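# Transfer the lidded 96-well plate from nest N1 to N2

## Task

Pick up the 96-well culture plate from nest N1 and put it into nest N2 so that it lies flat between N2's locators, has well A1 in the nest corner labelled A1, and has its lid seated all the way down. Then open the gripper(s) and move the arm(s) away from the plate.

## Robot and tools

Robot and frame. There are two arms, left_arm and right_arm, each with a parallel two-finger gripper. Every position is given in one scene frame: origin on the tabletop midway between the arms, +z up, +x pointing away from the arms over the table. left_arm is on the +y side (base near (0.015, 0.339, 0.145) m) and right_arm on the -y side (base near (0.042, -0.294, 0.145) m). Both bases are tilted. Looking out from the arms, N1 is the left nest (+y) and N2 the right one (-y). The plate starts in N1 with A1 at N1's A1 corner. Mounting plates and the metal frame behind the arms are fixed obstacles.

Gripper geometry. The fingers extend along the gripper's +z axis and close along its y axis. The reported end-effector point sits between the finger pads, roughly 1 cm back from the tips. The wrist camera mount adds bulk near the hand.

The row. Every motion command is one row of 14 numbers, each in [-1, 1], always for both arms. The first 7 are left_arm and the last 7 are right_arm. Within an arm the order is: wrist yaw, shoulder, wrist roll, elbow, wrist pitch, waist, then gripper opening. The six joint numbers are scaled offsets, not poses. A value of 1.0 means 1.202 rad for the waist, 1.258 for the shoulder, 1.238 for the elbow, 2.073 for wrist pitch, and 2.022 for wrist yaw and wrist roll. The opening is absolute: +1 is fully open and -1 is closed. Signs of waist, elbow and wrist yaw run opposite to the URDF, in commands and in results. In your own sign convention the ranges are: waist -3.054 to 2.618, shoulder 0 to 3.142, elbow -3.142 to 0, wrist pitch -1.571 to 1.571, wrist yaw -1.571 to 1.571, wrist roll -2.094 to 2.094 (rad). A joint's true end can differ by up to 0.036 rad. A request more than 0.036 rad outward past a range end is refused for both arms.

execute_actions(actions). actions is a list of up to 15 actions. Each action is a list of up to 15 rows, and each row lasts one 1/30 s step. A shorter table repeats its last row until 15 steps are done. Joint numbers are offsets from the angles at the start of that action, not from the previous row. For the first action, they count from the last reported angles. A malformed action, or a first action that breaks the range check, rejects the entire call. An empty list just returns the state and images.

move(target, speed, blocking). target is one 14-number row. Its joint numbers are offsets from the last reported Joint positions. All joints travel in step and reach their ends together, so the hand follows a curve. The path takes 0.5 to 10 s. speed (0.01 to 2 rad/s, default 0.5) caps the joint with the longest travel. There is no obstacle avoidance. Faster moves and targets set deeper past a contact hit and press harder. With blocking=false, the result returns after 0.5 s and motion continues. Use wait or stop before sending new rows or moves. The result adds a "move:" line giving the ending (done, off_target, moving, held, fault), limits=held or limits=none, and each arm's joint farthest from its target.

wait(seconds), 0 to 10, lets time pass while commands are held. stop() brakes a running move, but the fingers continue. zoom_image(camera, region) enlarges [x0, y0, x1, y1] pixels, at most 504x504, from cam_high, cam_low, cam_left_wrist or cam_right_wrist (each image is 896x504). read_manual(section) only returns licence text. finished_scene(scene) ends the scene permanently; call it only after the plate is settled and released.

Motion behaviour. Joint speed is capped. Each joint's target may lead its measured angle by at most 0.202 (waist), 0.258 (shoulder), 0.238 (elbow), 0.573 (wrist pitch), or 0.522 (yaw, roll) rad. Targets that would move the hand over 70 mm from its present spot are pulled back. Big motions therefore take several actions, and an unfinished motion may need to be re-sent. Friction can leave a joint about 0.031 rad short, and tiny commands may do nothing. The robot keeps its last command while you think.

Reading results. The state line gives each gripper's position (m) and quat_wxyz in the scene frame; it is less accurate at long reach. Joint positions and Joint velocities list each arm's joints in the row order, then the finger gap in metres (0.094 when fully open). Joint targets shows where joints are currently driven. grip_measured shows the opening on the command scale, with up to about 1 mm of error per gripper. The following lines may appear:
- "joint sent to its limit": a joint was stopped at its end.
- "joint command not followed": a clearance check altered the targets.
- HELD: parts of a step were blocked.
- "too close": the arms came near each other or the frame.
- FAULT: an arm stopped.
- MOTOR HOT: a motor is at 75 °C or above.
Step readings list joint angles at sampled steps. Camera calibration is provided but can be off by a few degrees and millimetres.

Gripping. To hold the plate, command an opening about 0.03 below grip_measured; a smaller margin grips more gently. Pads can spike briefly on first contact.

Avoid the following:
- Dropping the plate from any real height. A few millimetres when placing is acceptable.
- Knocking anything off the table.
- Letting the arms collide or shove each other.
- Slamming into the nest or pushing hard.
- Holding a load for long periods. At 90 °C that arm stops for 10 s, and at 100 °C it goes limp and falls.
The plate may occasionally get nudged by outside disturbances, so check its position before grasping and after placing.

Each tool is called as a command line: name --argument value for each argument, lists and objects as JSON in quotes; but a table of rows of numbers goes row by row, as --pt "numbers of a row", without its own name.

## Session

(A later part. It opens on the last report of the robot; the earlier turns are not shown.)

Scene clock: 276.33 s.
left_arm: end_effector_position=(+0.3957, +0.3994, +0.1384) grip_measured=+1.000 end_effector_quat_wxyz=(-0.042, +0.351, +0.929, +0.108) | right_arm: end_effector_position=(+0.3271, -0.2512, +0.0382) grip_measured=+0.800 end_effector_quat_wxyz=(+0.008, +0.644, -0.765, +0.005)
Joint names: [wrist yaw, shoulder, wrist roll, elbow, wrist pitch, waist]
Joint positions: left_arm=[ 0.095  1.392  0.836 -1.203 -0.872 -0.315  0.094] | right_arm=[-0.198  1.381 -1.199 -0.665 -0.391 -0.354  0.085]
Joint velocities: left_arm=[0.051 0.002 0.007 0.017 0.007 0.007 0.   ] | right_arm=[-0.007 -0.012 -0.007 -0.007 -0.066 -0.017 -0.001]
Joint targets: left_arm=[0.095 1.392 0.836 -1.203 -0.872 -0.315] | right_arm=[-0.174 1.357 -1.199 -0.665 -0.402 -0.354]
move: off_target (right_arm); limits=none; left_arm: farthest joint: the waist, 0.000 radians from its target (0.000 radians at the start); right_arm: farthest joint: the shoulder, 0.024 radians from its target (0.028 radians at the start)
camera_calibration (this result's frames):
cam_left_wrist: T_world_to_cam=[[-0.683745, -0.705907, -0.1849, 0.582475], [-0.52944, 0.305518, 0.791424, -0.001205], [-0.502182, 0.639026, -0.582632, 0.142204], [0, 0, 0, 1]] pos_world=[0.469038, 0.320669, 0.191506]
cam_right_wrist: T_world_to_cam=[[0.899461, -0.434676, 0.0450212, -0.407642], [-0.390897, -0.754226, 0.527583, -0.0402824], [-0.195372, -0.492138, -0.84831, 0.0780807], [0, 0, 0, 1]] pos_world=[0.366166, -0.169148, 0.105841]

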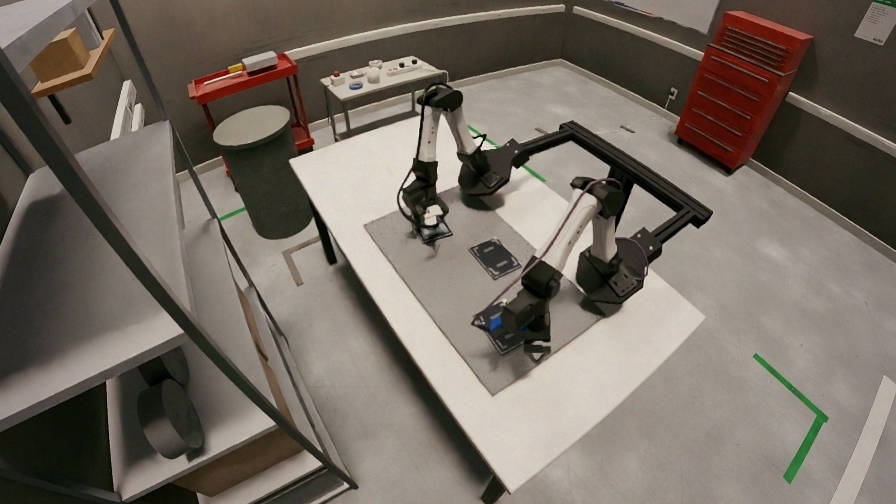

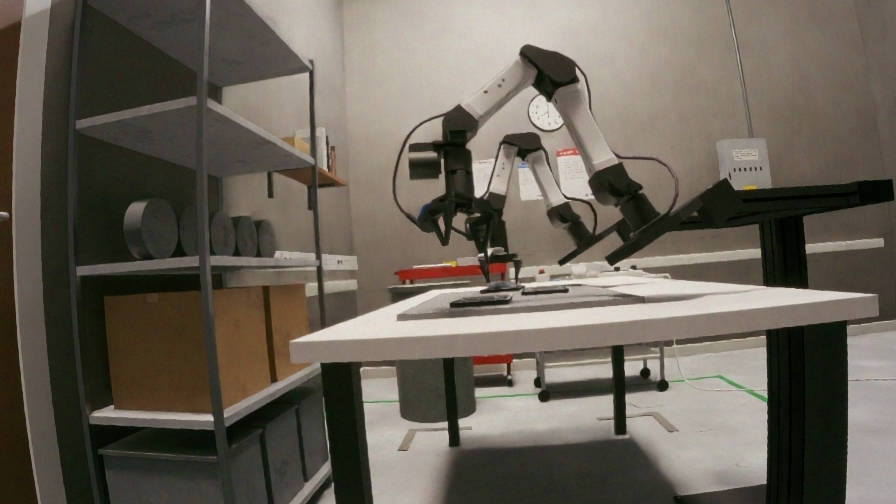

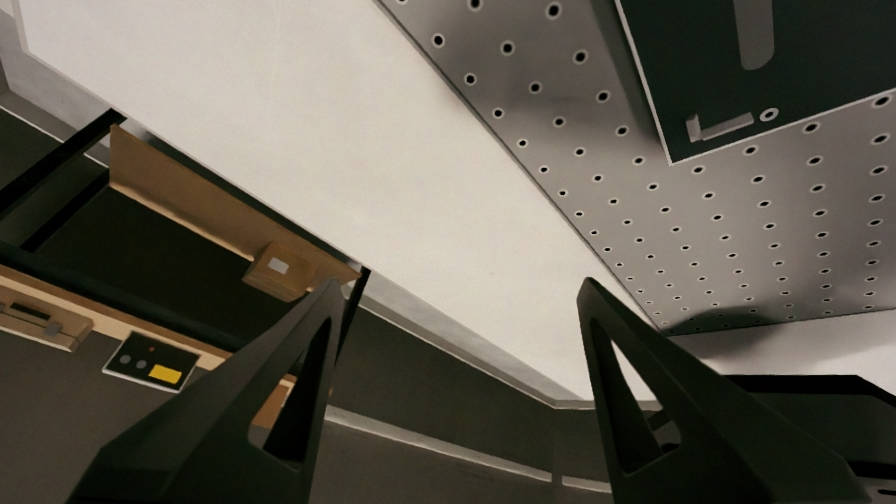

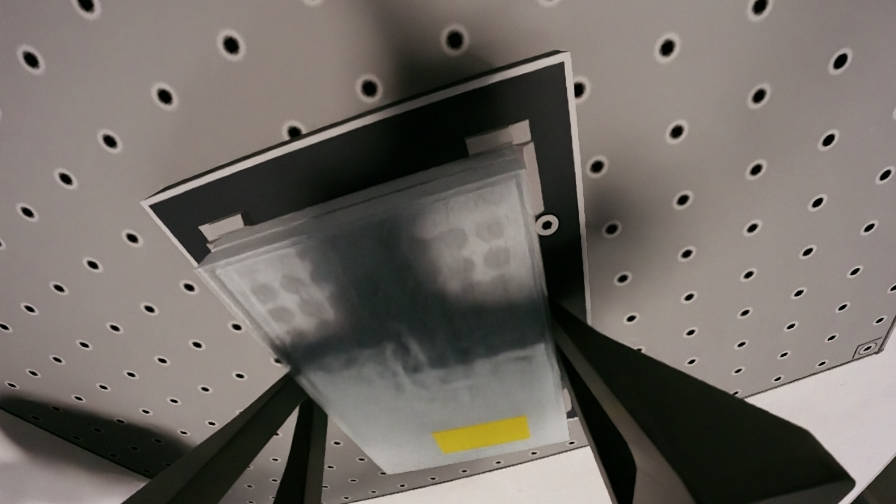

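move --target '[0,0,0,0,0,0,1, 0,0.02,0,0,0,0,0.72]' --speed 0.02

move --target '[0,0,0,0,0,0,1, 0,0,0,0,0,0,1]'

move --target '[0,0,0,0,0,0,1, 0.008,-0.125,0,-0.055,-0.095,-0.022,1]' --speed 0.12

Scene clock: 282.37 s.
left_arm: end_effector_position=(+0.3957, +0.3994, +0.1384) grip_measured=+1.000 end_effector_quat_wxyz=(-0.042, +0.351, +0.929, +0.108) | right_arm: end_effector_position=(+0.3271, -0.2513, +0.0382) grip_measured=+0.800 end_effector_quat_wxyz=(+0.008, +0.644, -0.765, +0.005)
Joint names: [wrist yaw, shoulder, wrist roll, elbow, wrist pitch, waist]
Joint positions: left_arm=[ 0.095  1.392  0.836 -1.203 -0.872 -0.315  0.094] | right_arm=[-0.198  1.381 -1.199 -0.665 -0.391 -0.354  0.085]
Joint velocities: left_arm=[ 0.037 -0.002 -0.081 -0.017 -0.051  0.012  0.   ] | right_arm=[-0.066 -0.007  0.051  0.007 -0.022 -0.002 -0.001]
Joint targets: left_arm=[0.095 1.392 0.836 -1.203 -0.872 -0.315] | right_arm=[-0.198 1.407 -1.199 -0.665 -0.391 -0.354]
move: off_target (right_arm); limits=none; left_arm: farthest joint: the waist, 0.000 radians from its target (0.000 radians at the start); right_arm: farthest joint: the shoulder, 0.025 radians from its target (0.025 radians at the start)
camera_calibration (this result's frames):
cam_left_wrist: T_world_to_cam=[[-0.683745, -0.705907, -0.1849, 0.582475], [-0.52944, 0.305518, 0.791424, -0.001205], [-0.502182, 0.639026, -0.582632, 0.142204], [0, 0, 0, 1]] pos_world=[0.469038, 0.320669, 0.191506]
cam_right_wrist: T_world_to_cam=[[0.899459, -0.434656, 0.0452521, -0.407685], [-0.390934, -0.75403, 0.527835, -0.0402746], [-0.195305, -0.492456, -0.848141, 0.0779446], [0, 0, 0, 1]] pos_world=[0.366174, -0.169187, 0.105815]

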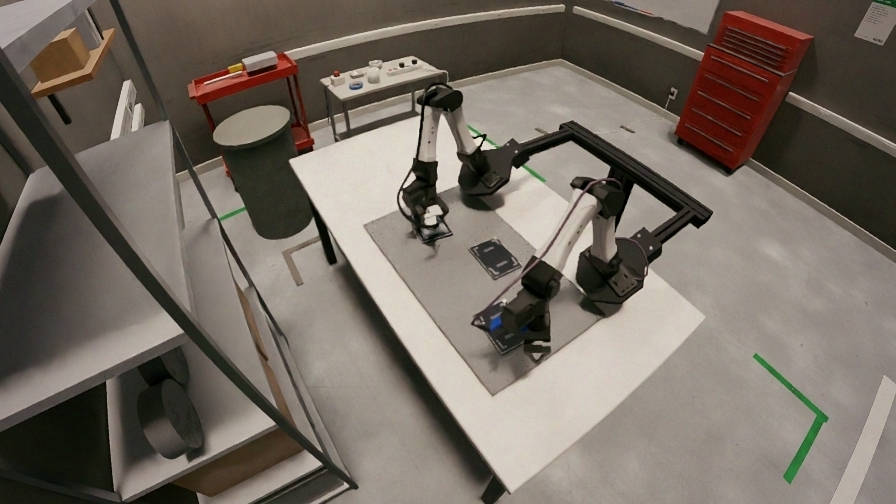

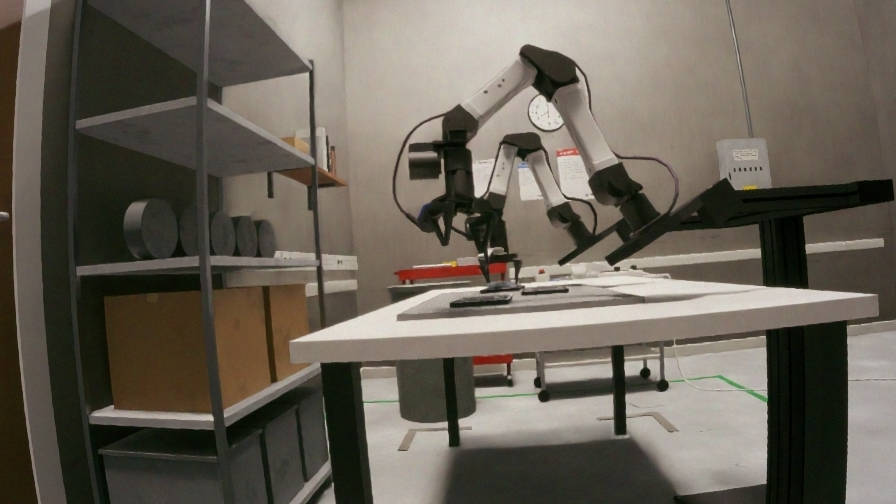

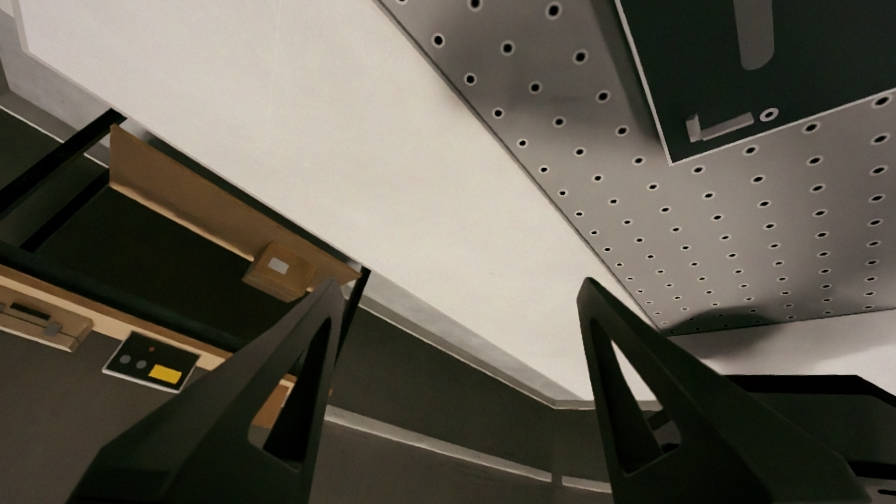

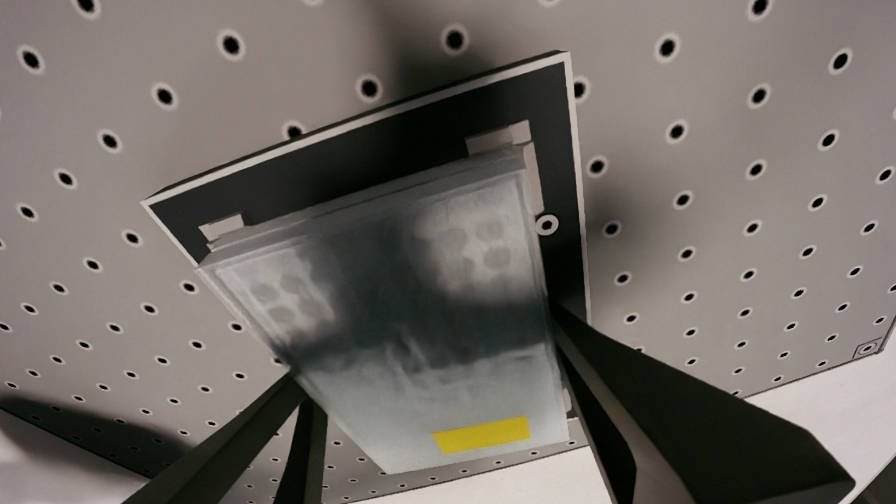

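Scene clock: 282.87 s.
left_arm: end_effector_position=(+0.3957, +0.3994, +0.1384) grip_measured=+1.000 end_effector_quat_wxyz=(-0.042, +0.351, +0.929, +0.108) | right_arm: end_effector_position=(+0.3271, -0.2513, +0.0382) grip_measured=+1.000 end_effector_quat_wxyz=(+0.008, +0.644, -0.765, +0.005)
Joint names: [wrist yaw, shoulder, wrist roll, elbow, wrist pitch, waist]
Joint positions: left_arm=[ 0.095  1.392  0.836 -1.203 -0.872 -0.315  0.094] | right_arm=[-0.198  1.381 -1.199 -0.665 -0.391 -0.354  0.094]
Joint velocities: left_arm=[-0.037 -0.012 -0.022 -0.012  0.007  0.012  0.   ] | right_arm=[ 0.007  0.002 -0.007  0.007 -0.007  0.002  0.   ]
Joint targets: left_arm=[0.095 1.392 0.836 -1.203 -0.872 -0.315] | right_arm=[-0.198 1.381 -1.199 -0.665 -0.391 -0.354]
move: done; limits=none; left_arm: farthest joint: the waist, 0.000 radians from its target (0.000 radians at the start); right_arm: farthest joint: the waist, 0.000 radians from its target (0.000 radians at the start)
camera_calibration (this result's frames):
cam_left_wrist: T_world_to_cam=[[-0.683745, -0.705907, -0.1849, 0.582475], [-0.52944, 0.305518, 0.791424, -0.001205], [-0.502182, 0.639026, -0.582632, 0.142204], [0, 0, 0, 1]] pos_world=[0.469038, 0.320669, 0.191506]
cam_right_wrist: T_world_to_cam=[[0.899459, -0.434656, 0.0452521, -0.407685], [-0.390934, -0.75403, 0.527835, -0.0402746], [-0.195305, -0.492456, -0.848141, 0.0779446], [0, 0, 0, 1]] pos_world=[0.366174, -0.169187, 0.105815]

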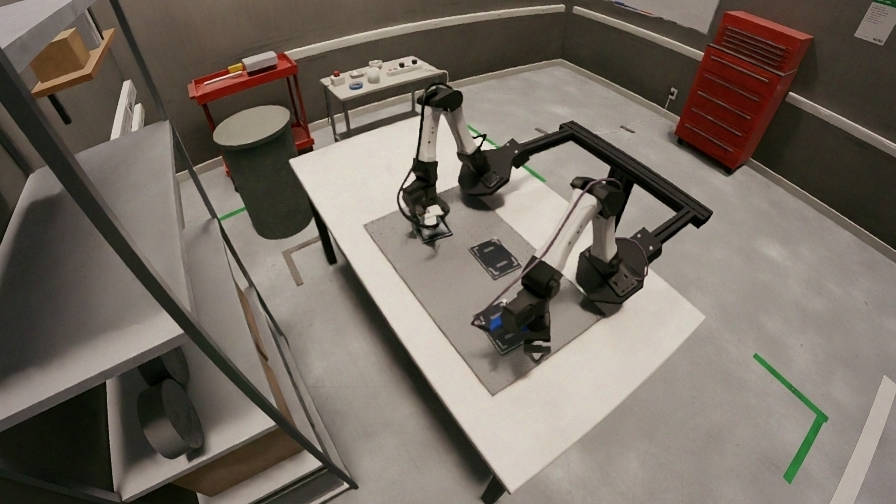

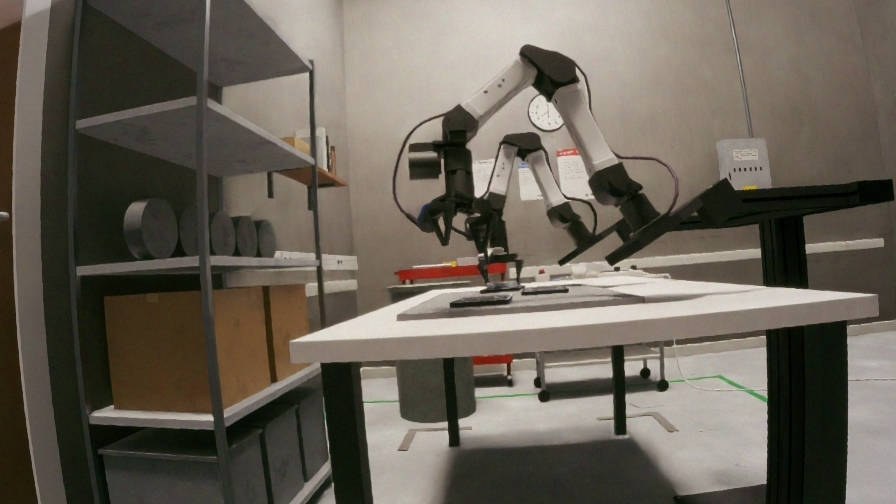

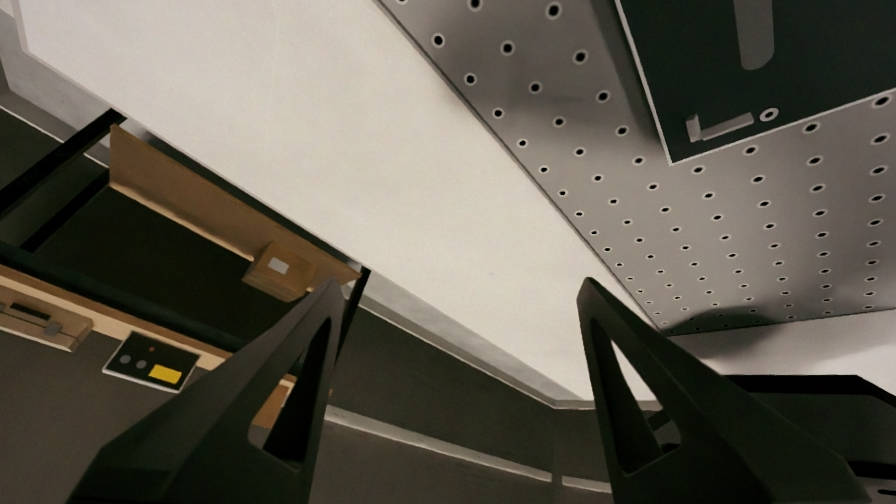

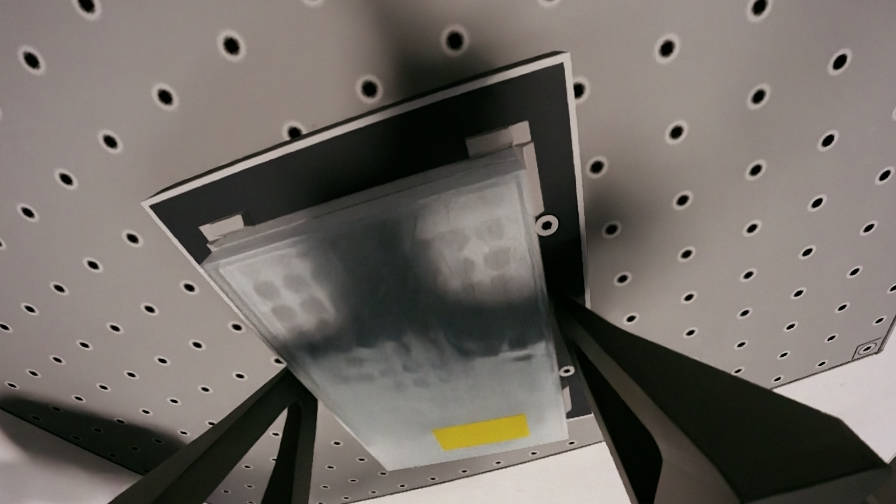

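Scene clock: 285.03 s.
left_arm: end_effector_position=(+0.3957, +0.3994, +0.1384) grip_measured=+1.000 end_effector_quat_wxyz=(-0.042, +0.351, +0.929, +0.108) | right_arm: end_effector_position=(+0.3270, -0.2519, +0.0758) grip_measured=+1.000 end_effector_quat_wxyz=(+0.004, +0.650, -0.760, -0.001)
Joint names: [wrist yaw, shoulder, wrist roll, elbow, wrist pitch, waist]
Joint positions: left_arm=[ 0.095  1.392  0.836 -1.203 -0.872 -0.315  0.094] | right_arm=[-0.192  1.245 -1.199 -0.709 -0.573 -0.372  0.094]
Joint velocities: left_arm=[ 0.022 -0.017 -0.051  0.017 -0.022  0.012  0.   ] | right_arm=[ 0.037  0.007  0.007 -0.002  0.007  0.012  0.   ]
Joint targets: left_arm=[0.095 1.392 0.836 -1.203 -0.872 -0.315] | right_arm=[-0.182 1.224 -1.199 -0.733 -0.588 -0.381]
move: off_target (right_arm); limits=none; left_arm: farthest joint: the waist, 0.000 radians from its target (0.000 radians at the start); right_arm: farthest joint: the elbow, 0.024 radians from its target (0.069 radians at the start)
camera_calibration (this result's frames):
cam_left_wrist: T_world_to_cam=[[-0.683745, -0.705907, -0.1849, 0.582475], [-0.52944, 0.305518, 0.791424, -0.001205], [-0.502182, 0.639026, -0.582632, 0.142204], [0, 0, 0, 1]] pos_world=[0.469038, 0.320669, 0.191506]
cam_right_wrist: T_world_to_cam=[[0.906207, -0.421082, 0.0384559, -0.407788], [-0.378711, -0.767827, 0.51674, -0.0672524], [-0.188063, -0.482837, -0.855278, 0.110065], [0, 0, 0, 1]] pos_world=[0.36477, -0.170207, 0.14457]

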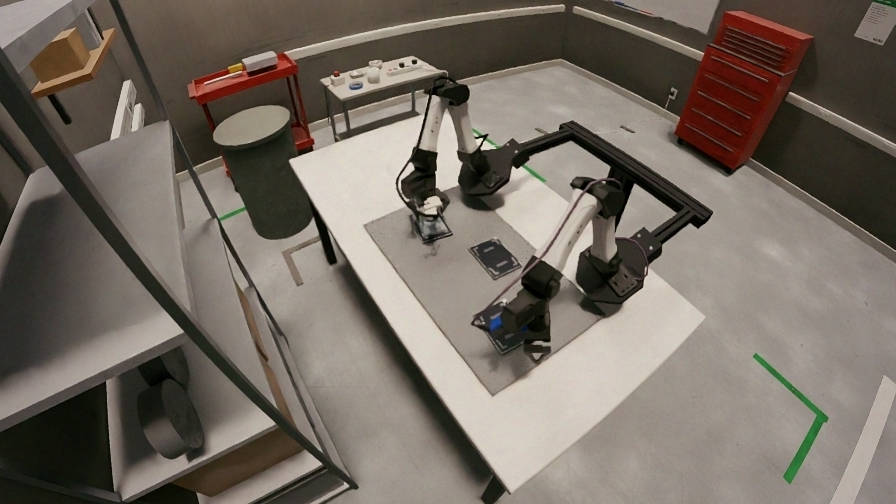

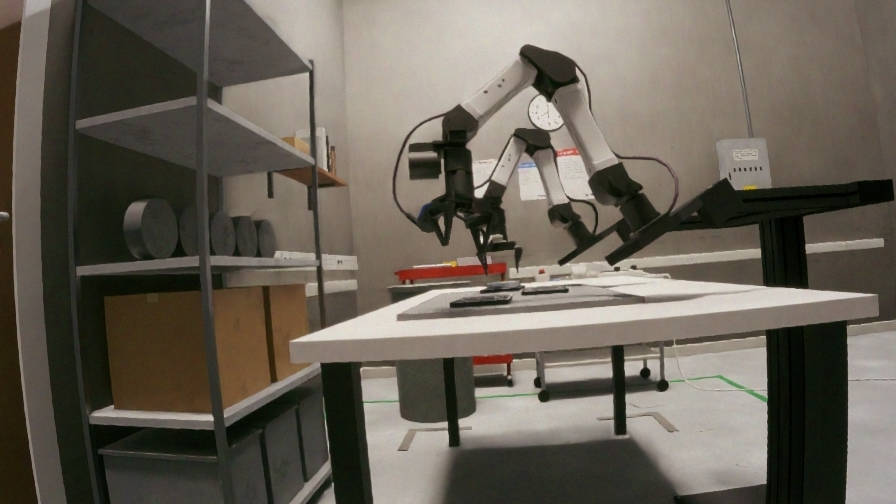

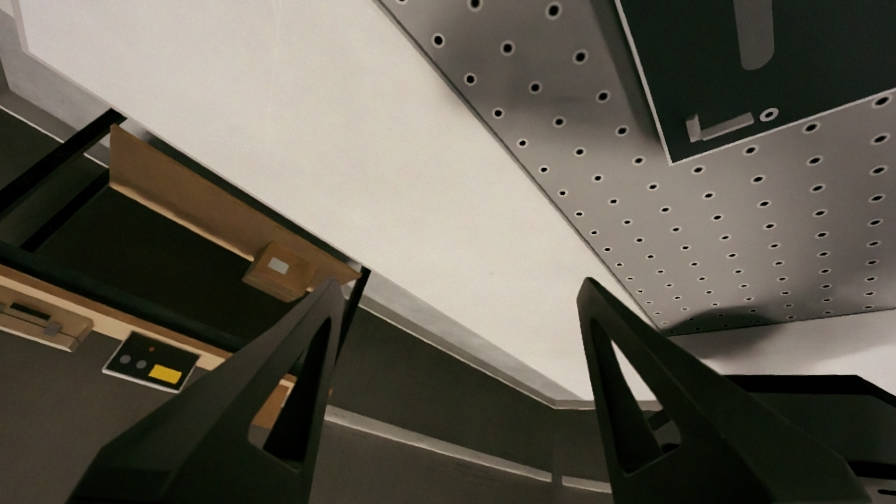

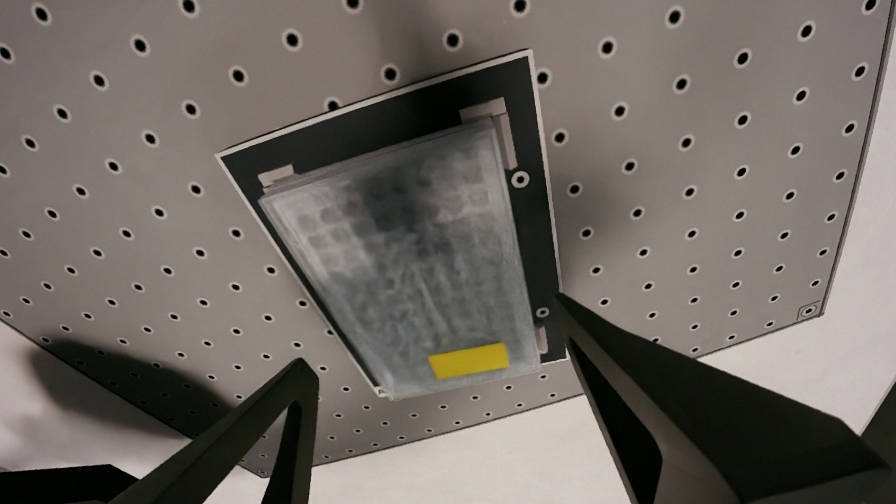

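zoom_image --camera "cam_right_wrist" --region '[240,80,580,410]'

zoom_image --camera "cam_low" --region '[450,260,580,310]'

zoom_image --camera "cam_high" --region '[390,190,480,260]'

Region (240, 80, 580, 410) of cam_right_wrist's 896x504 image, scaled by 1.482, with more detail than that image has; it fills the top 489 rows of this view, and the rest is white.

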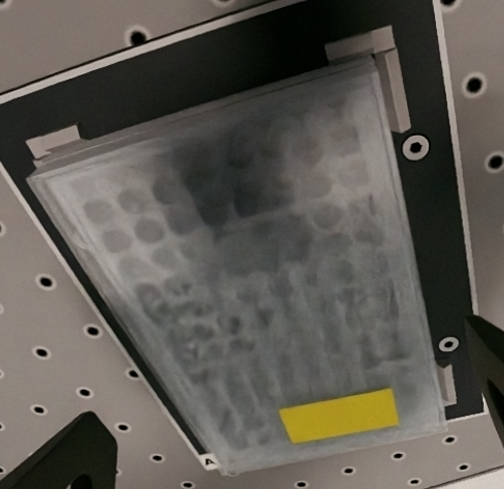

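Region (450, 260, 580, 310) of cam_low's 896x504 image, scaled by 3.877, with more detail than that image has; it fills the top 194 rows of this view, and the rest is white.

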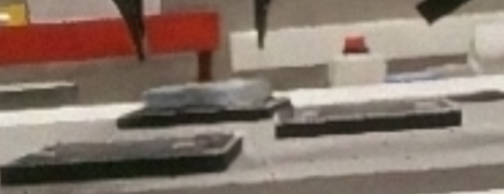

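Region (390, 190, 480, 260) of cam_high's 896x504 image, scaled by 5.600, with more detail than that image has.

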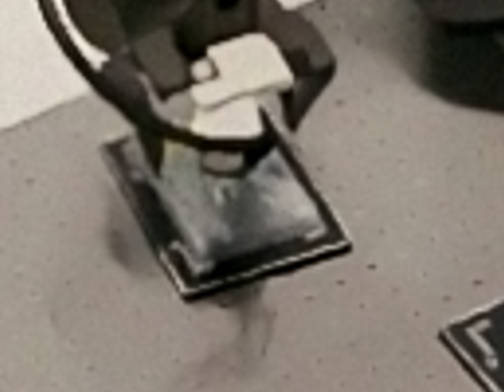

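move --target '[0,0,0,0,0,0,1, 0,-0.15,0,-0.1,-0.1,0.3,1]' --speed 0.5

Scene clock: 300.67 s.
left_arm: end_effector_position=(+0.3957, +0.3994, +0.1384) grip_measured=+1.000 end_effector_quat_wxyz=(-0.042, +0.351, +0.929, +0.108) | right_arm: end_effector_position=(+0.3394, -0.3553, +0.1287) grip_measured=+1.000 end_effector_quat_wxyz=(-0.035, -0.519, +0.850, -0.079)
Joint names: [wrist yaw, shoulder, wrist roll, elbow, wrist pitch, waist]
Joint positions: left_arm=[ 0.095  1.392  0.836 -1.203 -0.872 -0.315  0.094] | right_arm=[-0.191  1.074 -1.199 -0.812 -0.765 -0.019  0.094]
Joint velocities: left_arm=[-0.081  0.002 -0.022  0.012 -0.081  0.012  0.   ] | right_arm=[ 0.007 -0.007 -0.022  0.007 -0.037  0.002  0.   ]
Joint targets: left_arm=[0.095 1.392 0.836 -1.203 -0.872 -0.315] | right_arm=[-0.192 1.056 -1.199 -0.833 -0.780 -0.012]
move: off_target (right_arm); limits=none; left_arm: farthest joint: the waist, 0.000 radians from its target (0.000 radians at the start); right_arm: farthest joint: the elbow, 0.021 radians from its target (0.124 radians at the start)
camera_calibration (this result's frames):
cam_left_wrist: T_world_to_cam=[[-0.683745, -0.705907, -0.1849, 0.582475], [-0.52944, 0.305518, 0.791424, -0.001205], [-0.502182, 0.639026, -0.582632, 0.142204], [0, 0, 0, 1]] pos_world=[0.469038, 0.320669, 0.191506]
cam_right_wrist: T_world_to_cam=[[0.725596, -0.665516, 0.174923, -0.50773], [-0.616834, -0.516388, 0.59402, -0.00905488], [-0.305002, -0.538917, -0.785202, 0.118502], [0, 0, 0, 1]] pos_world=[0.398965, -0.278716, 0.18724]

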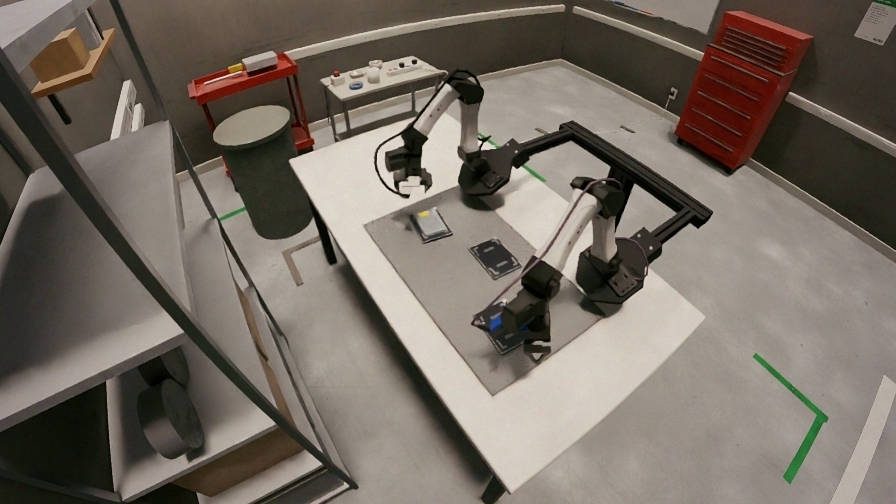

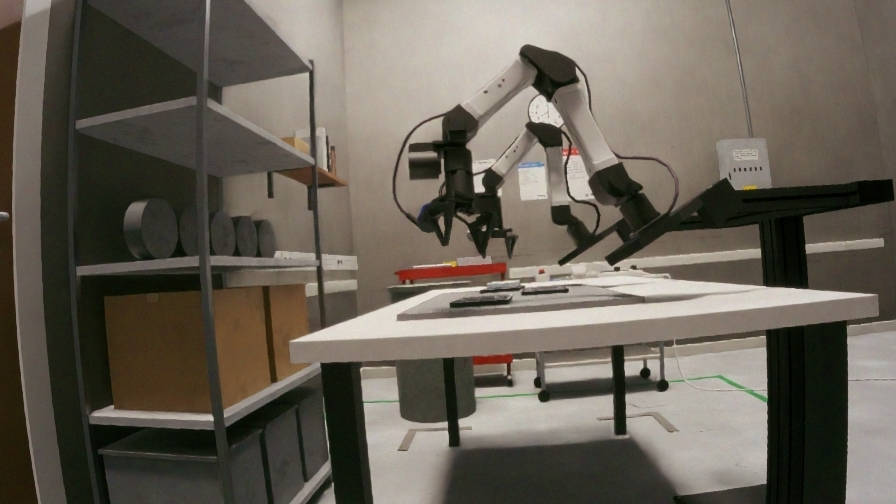

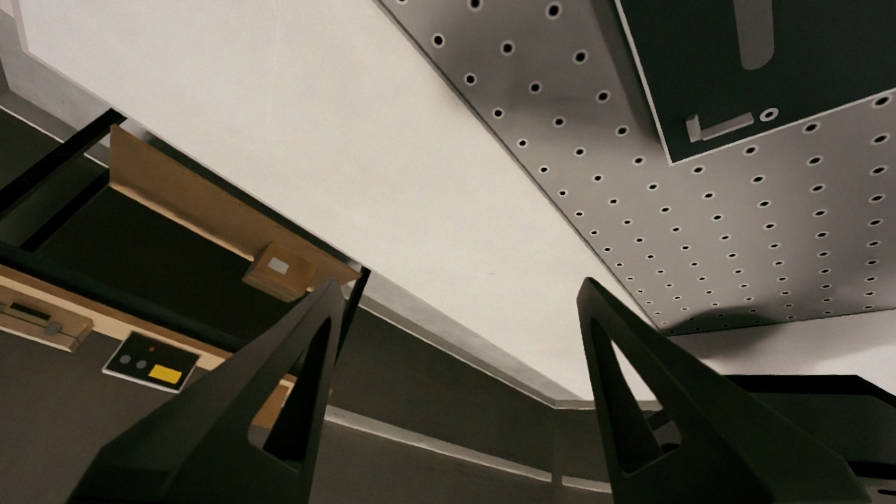

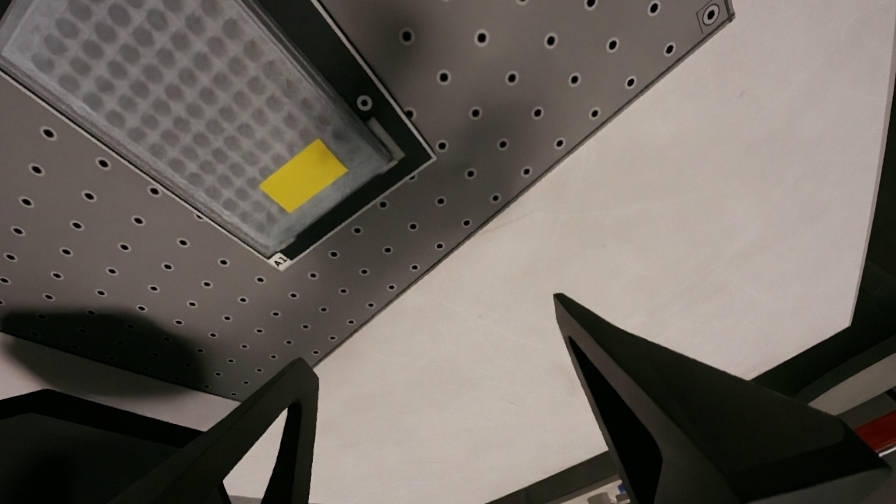

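zoom_image --camera "cam_right_wrist" --region '[200,60,460,290]'

zoom_image --camera "cam_high" --region '[400,195,465,250]'

Region (200, 60, 460, 290) of cam_right_wrist's 896x504 image, scaled by 1.938, with more detail than that image has; it fills the top 446 rows of this view, and the rest is white.

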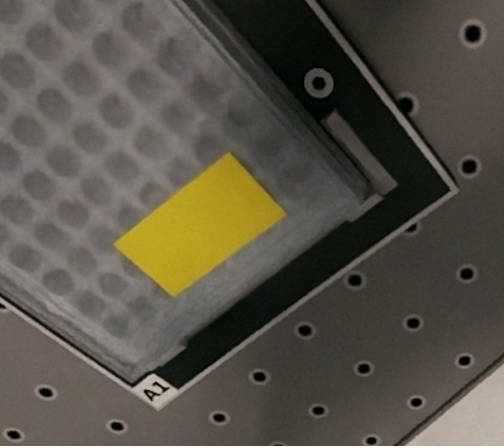

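Region (400, 195, 465, 250) of cam_high's 896x504 image, scaled by 7.754, with more detail than that image has; it fills the top 426 rows of this view, and the rest is white.

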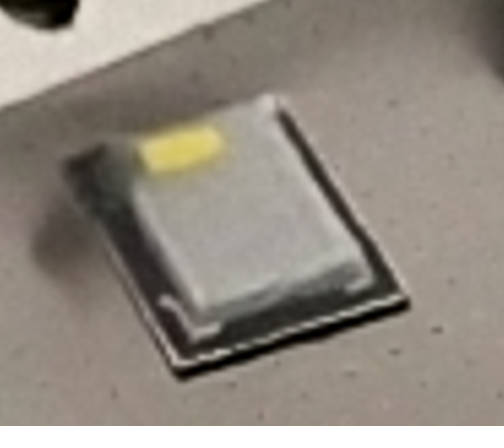

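Looks seated inside the locators.

finished_scene --scene 2

The scene is finished: the task was done.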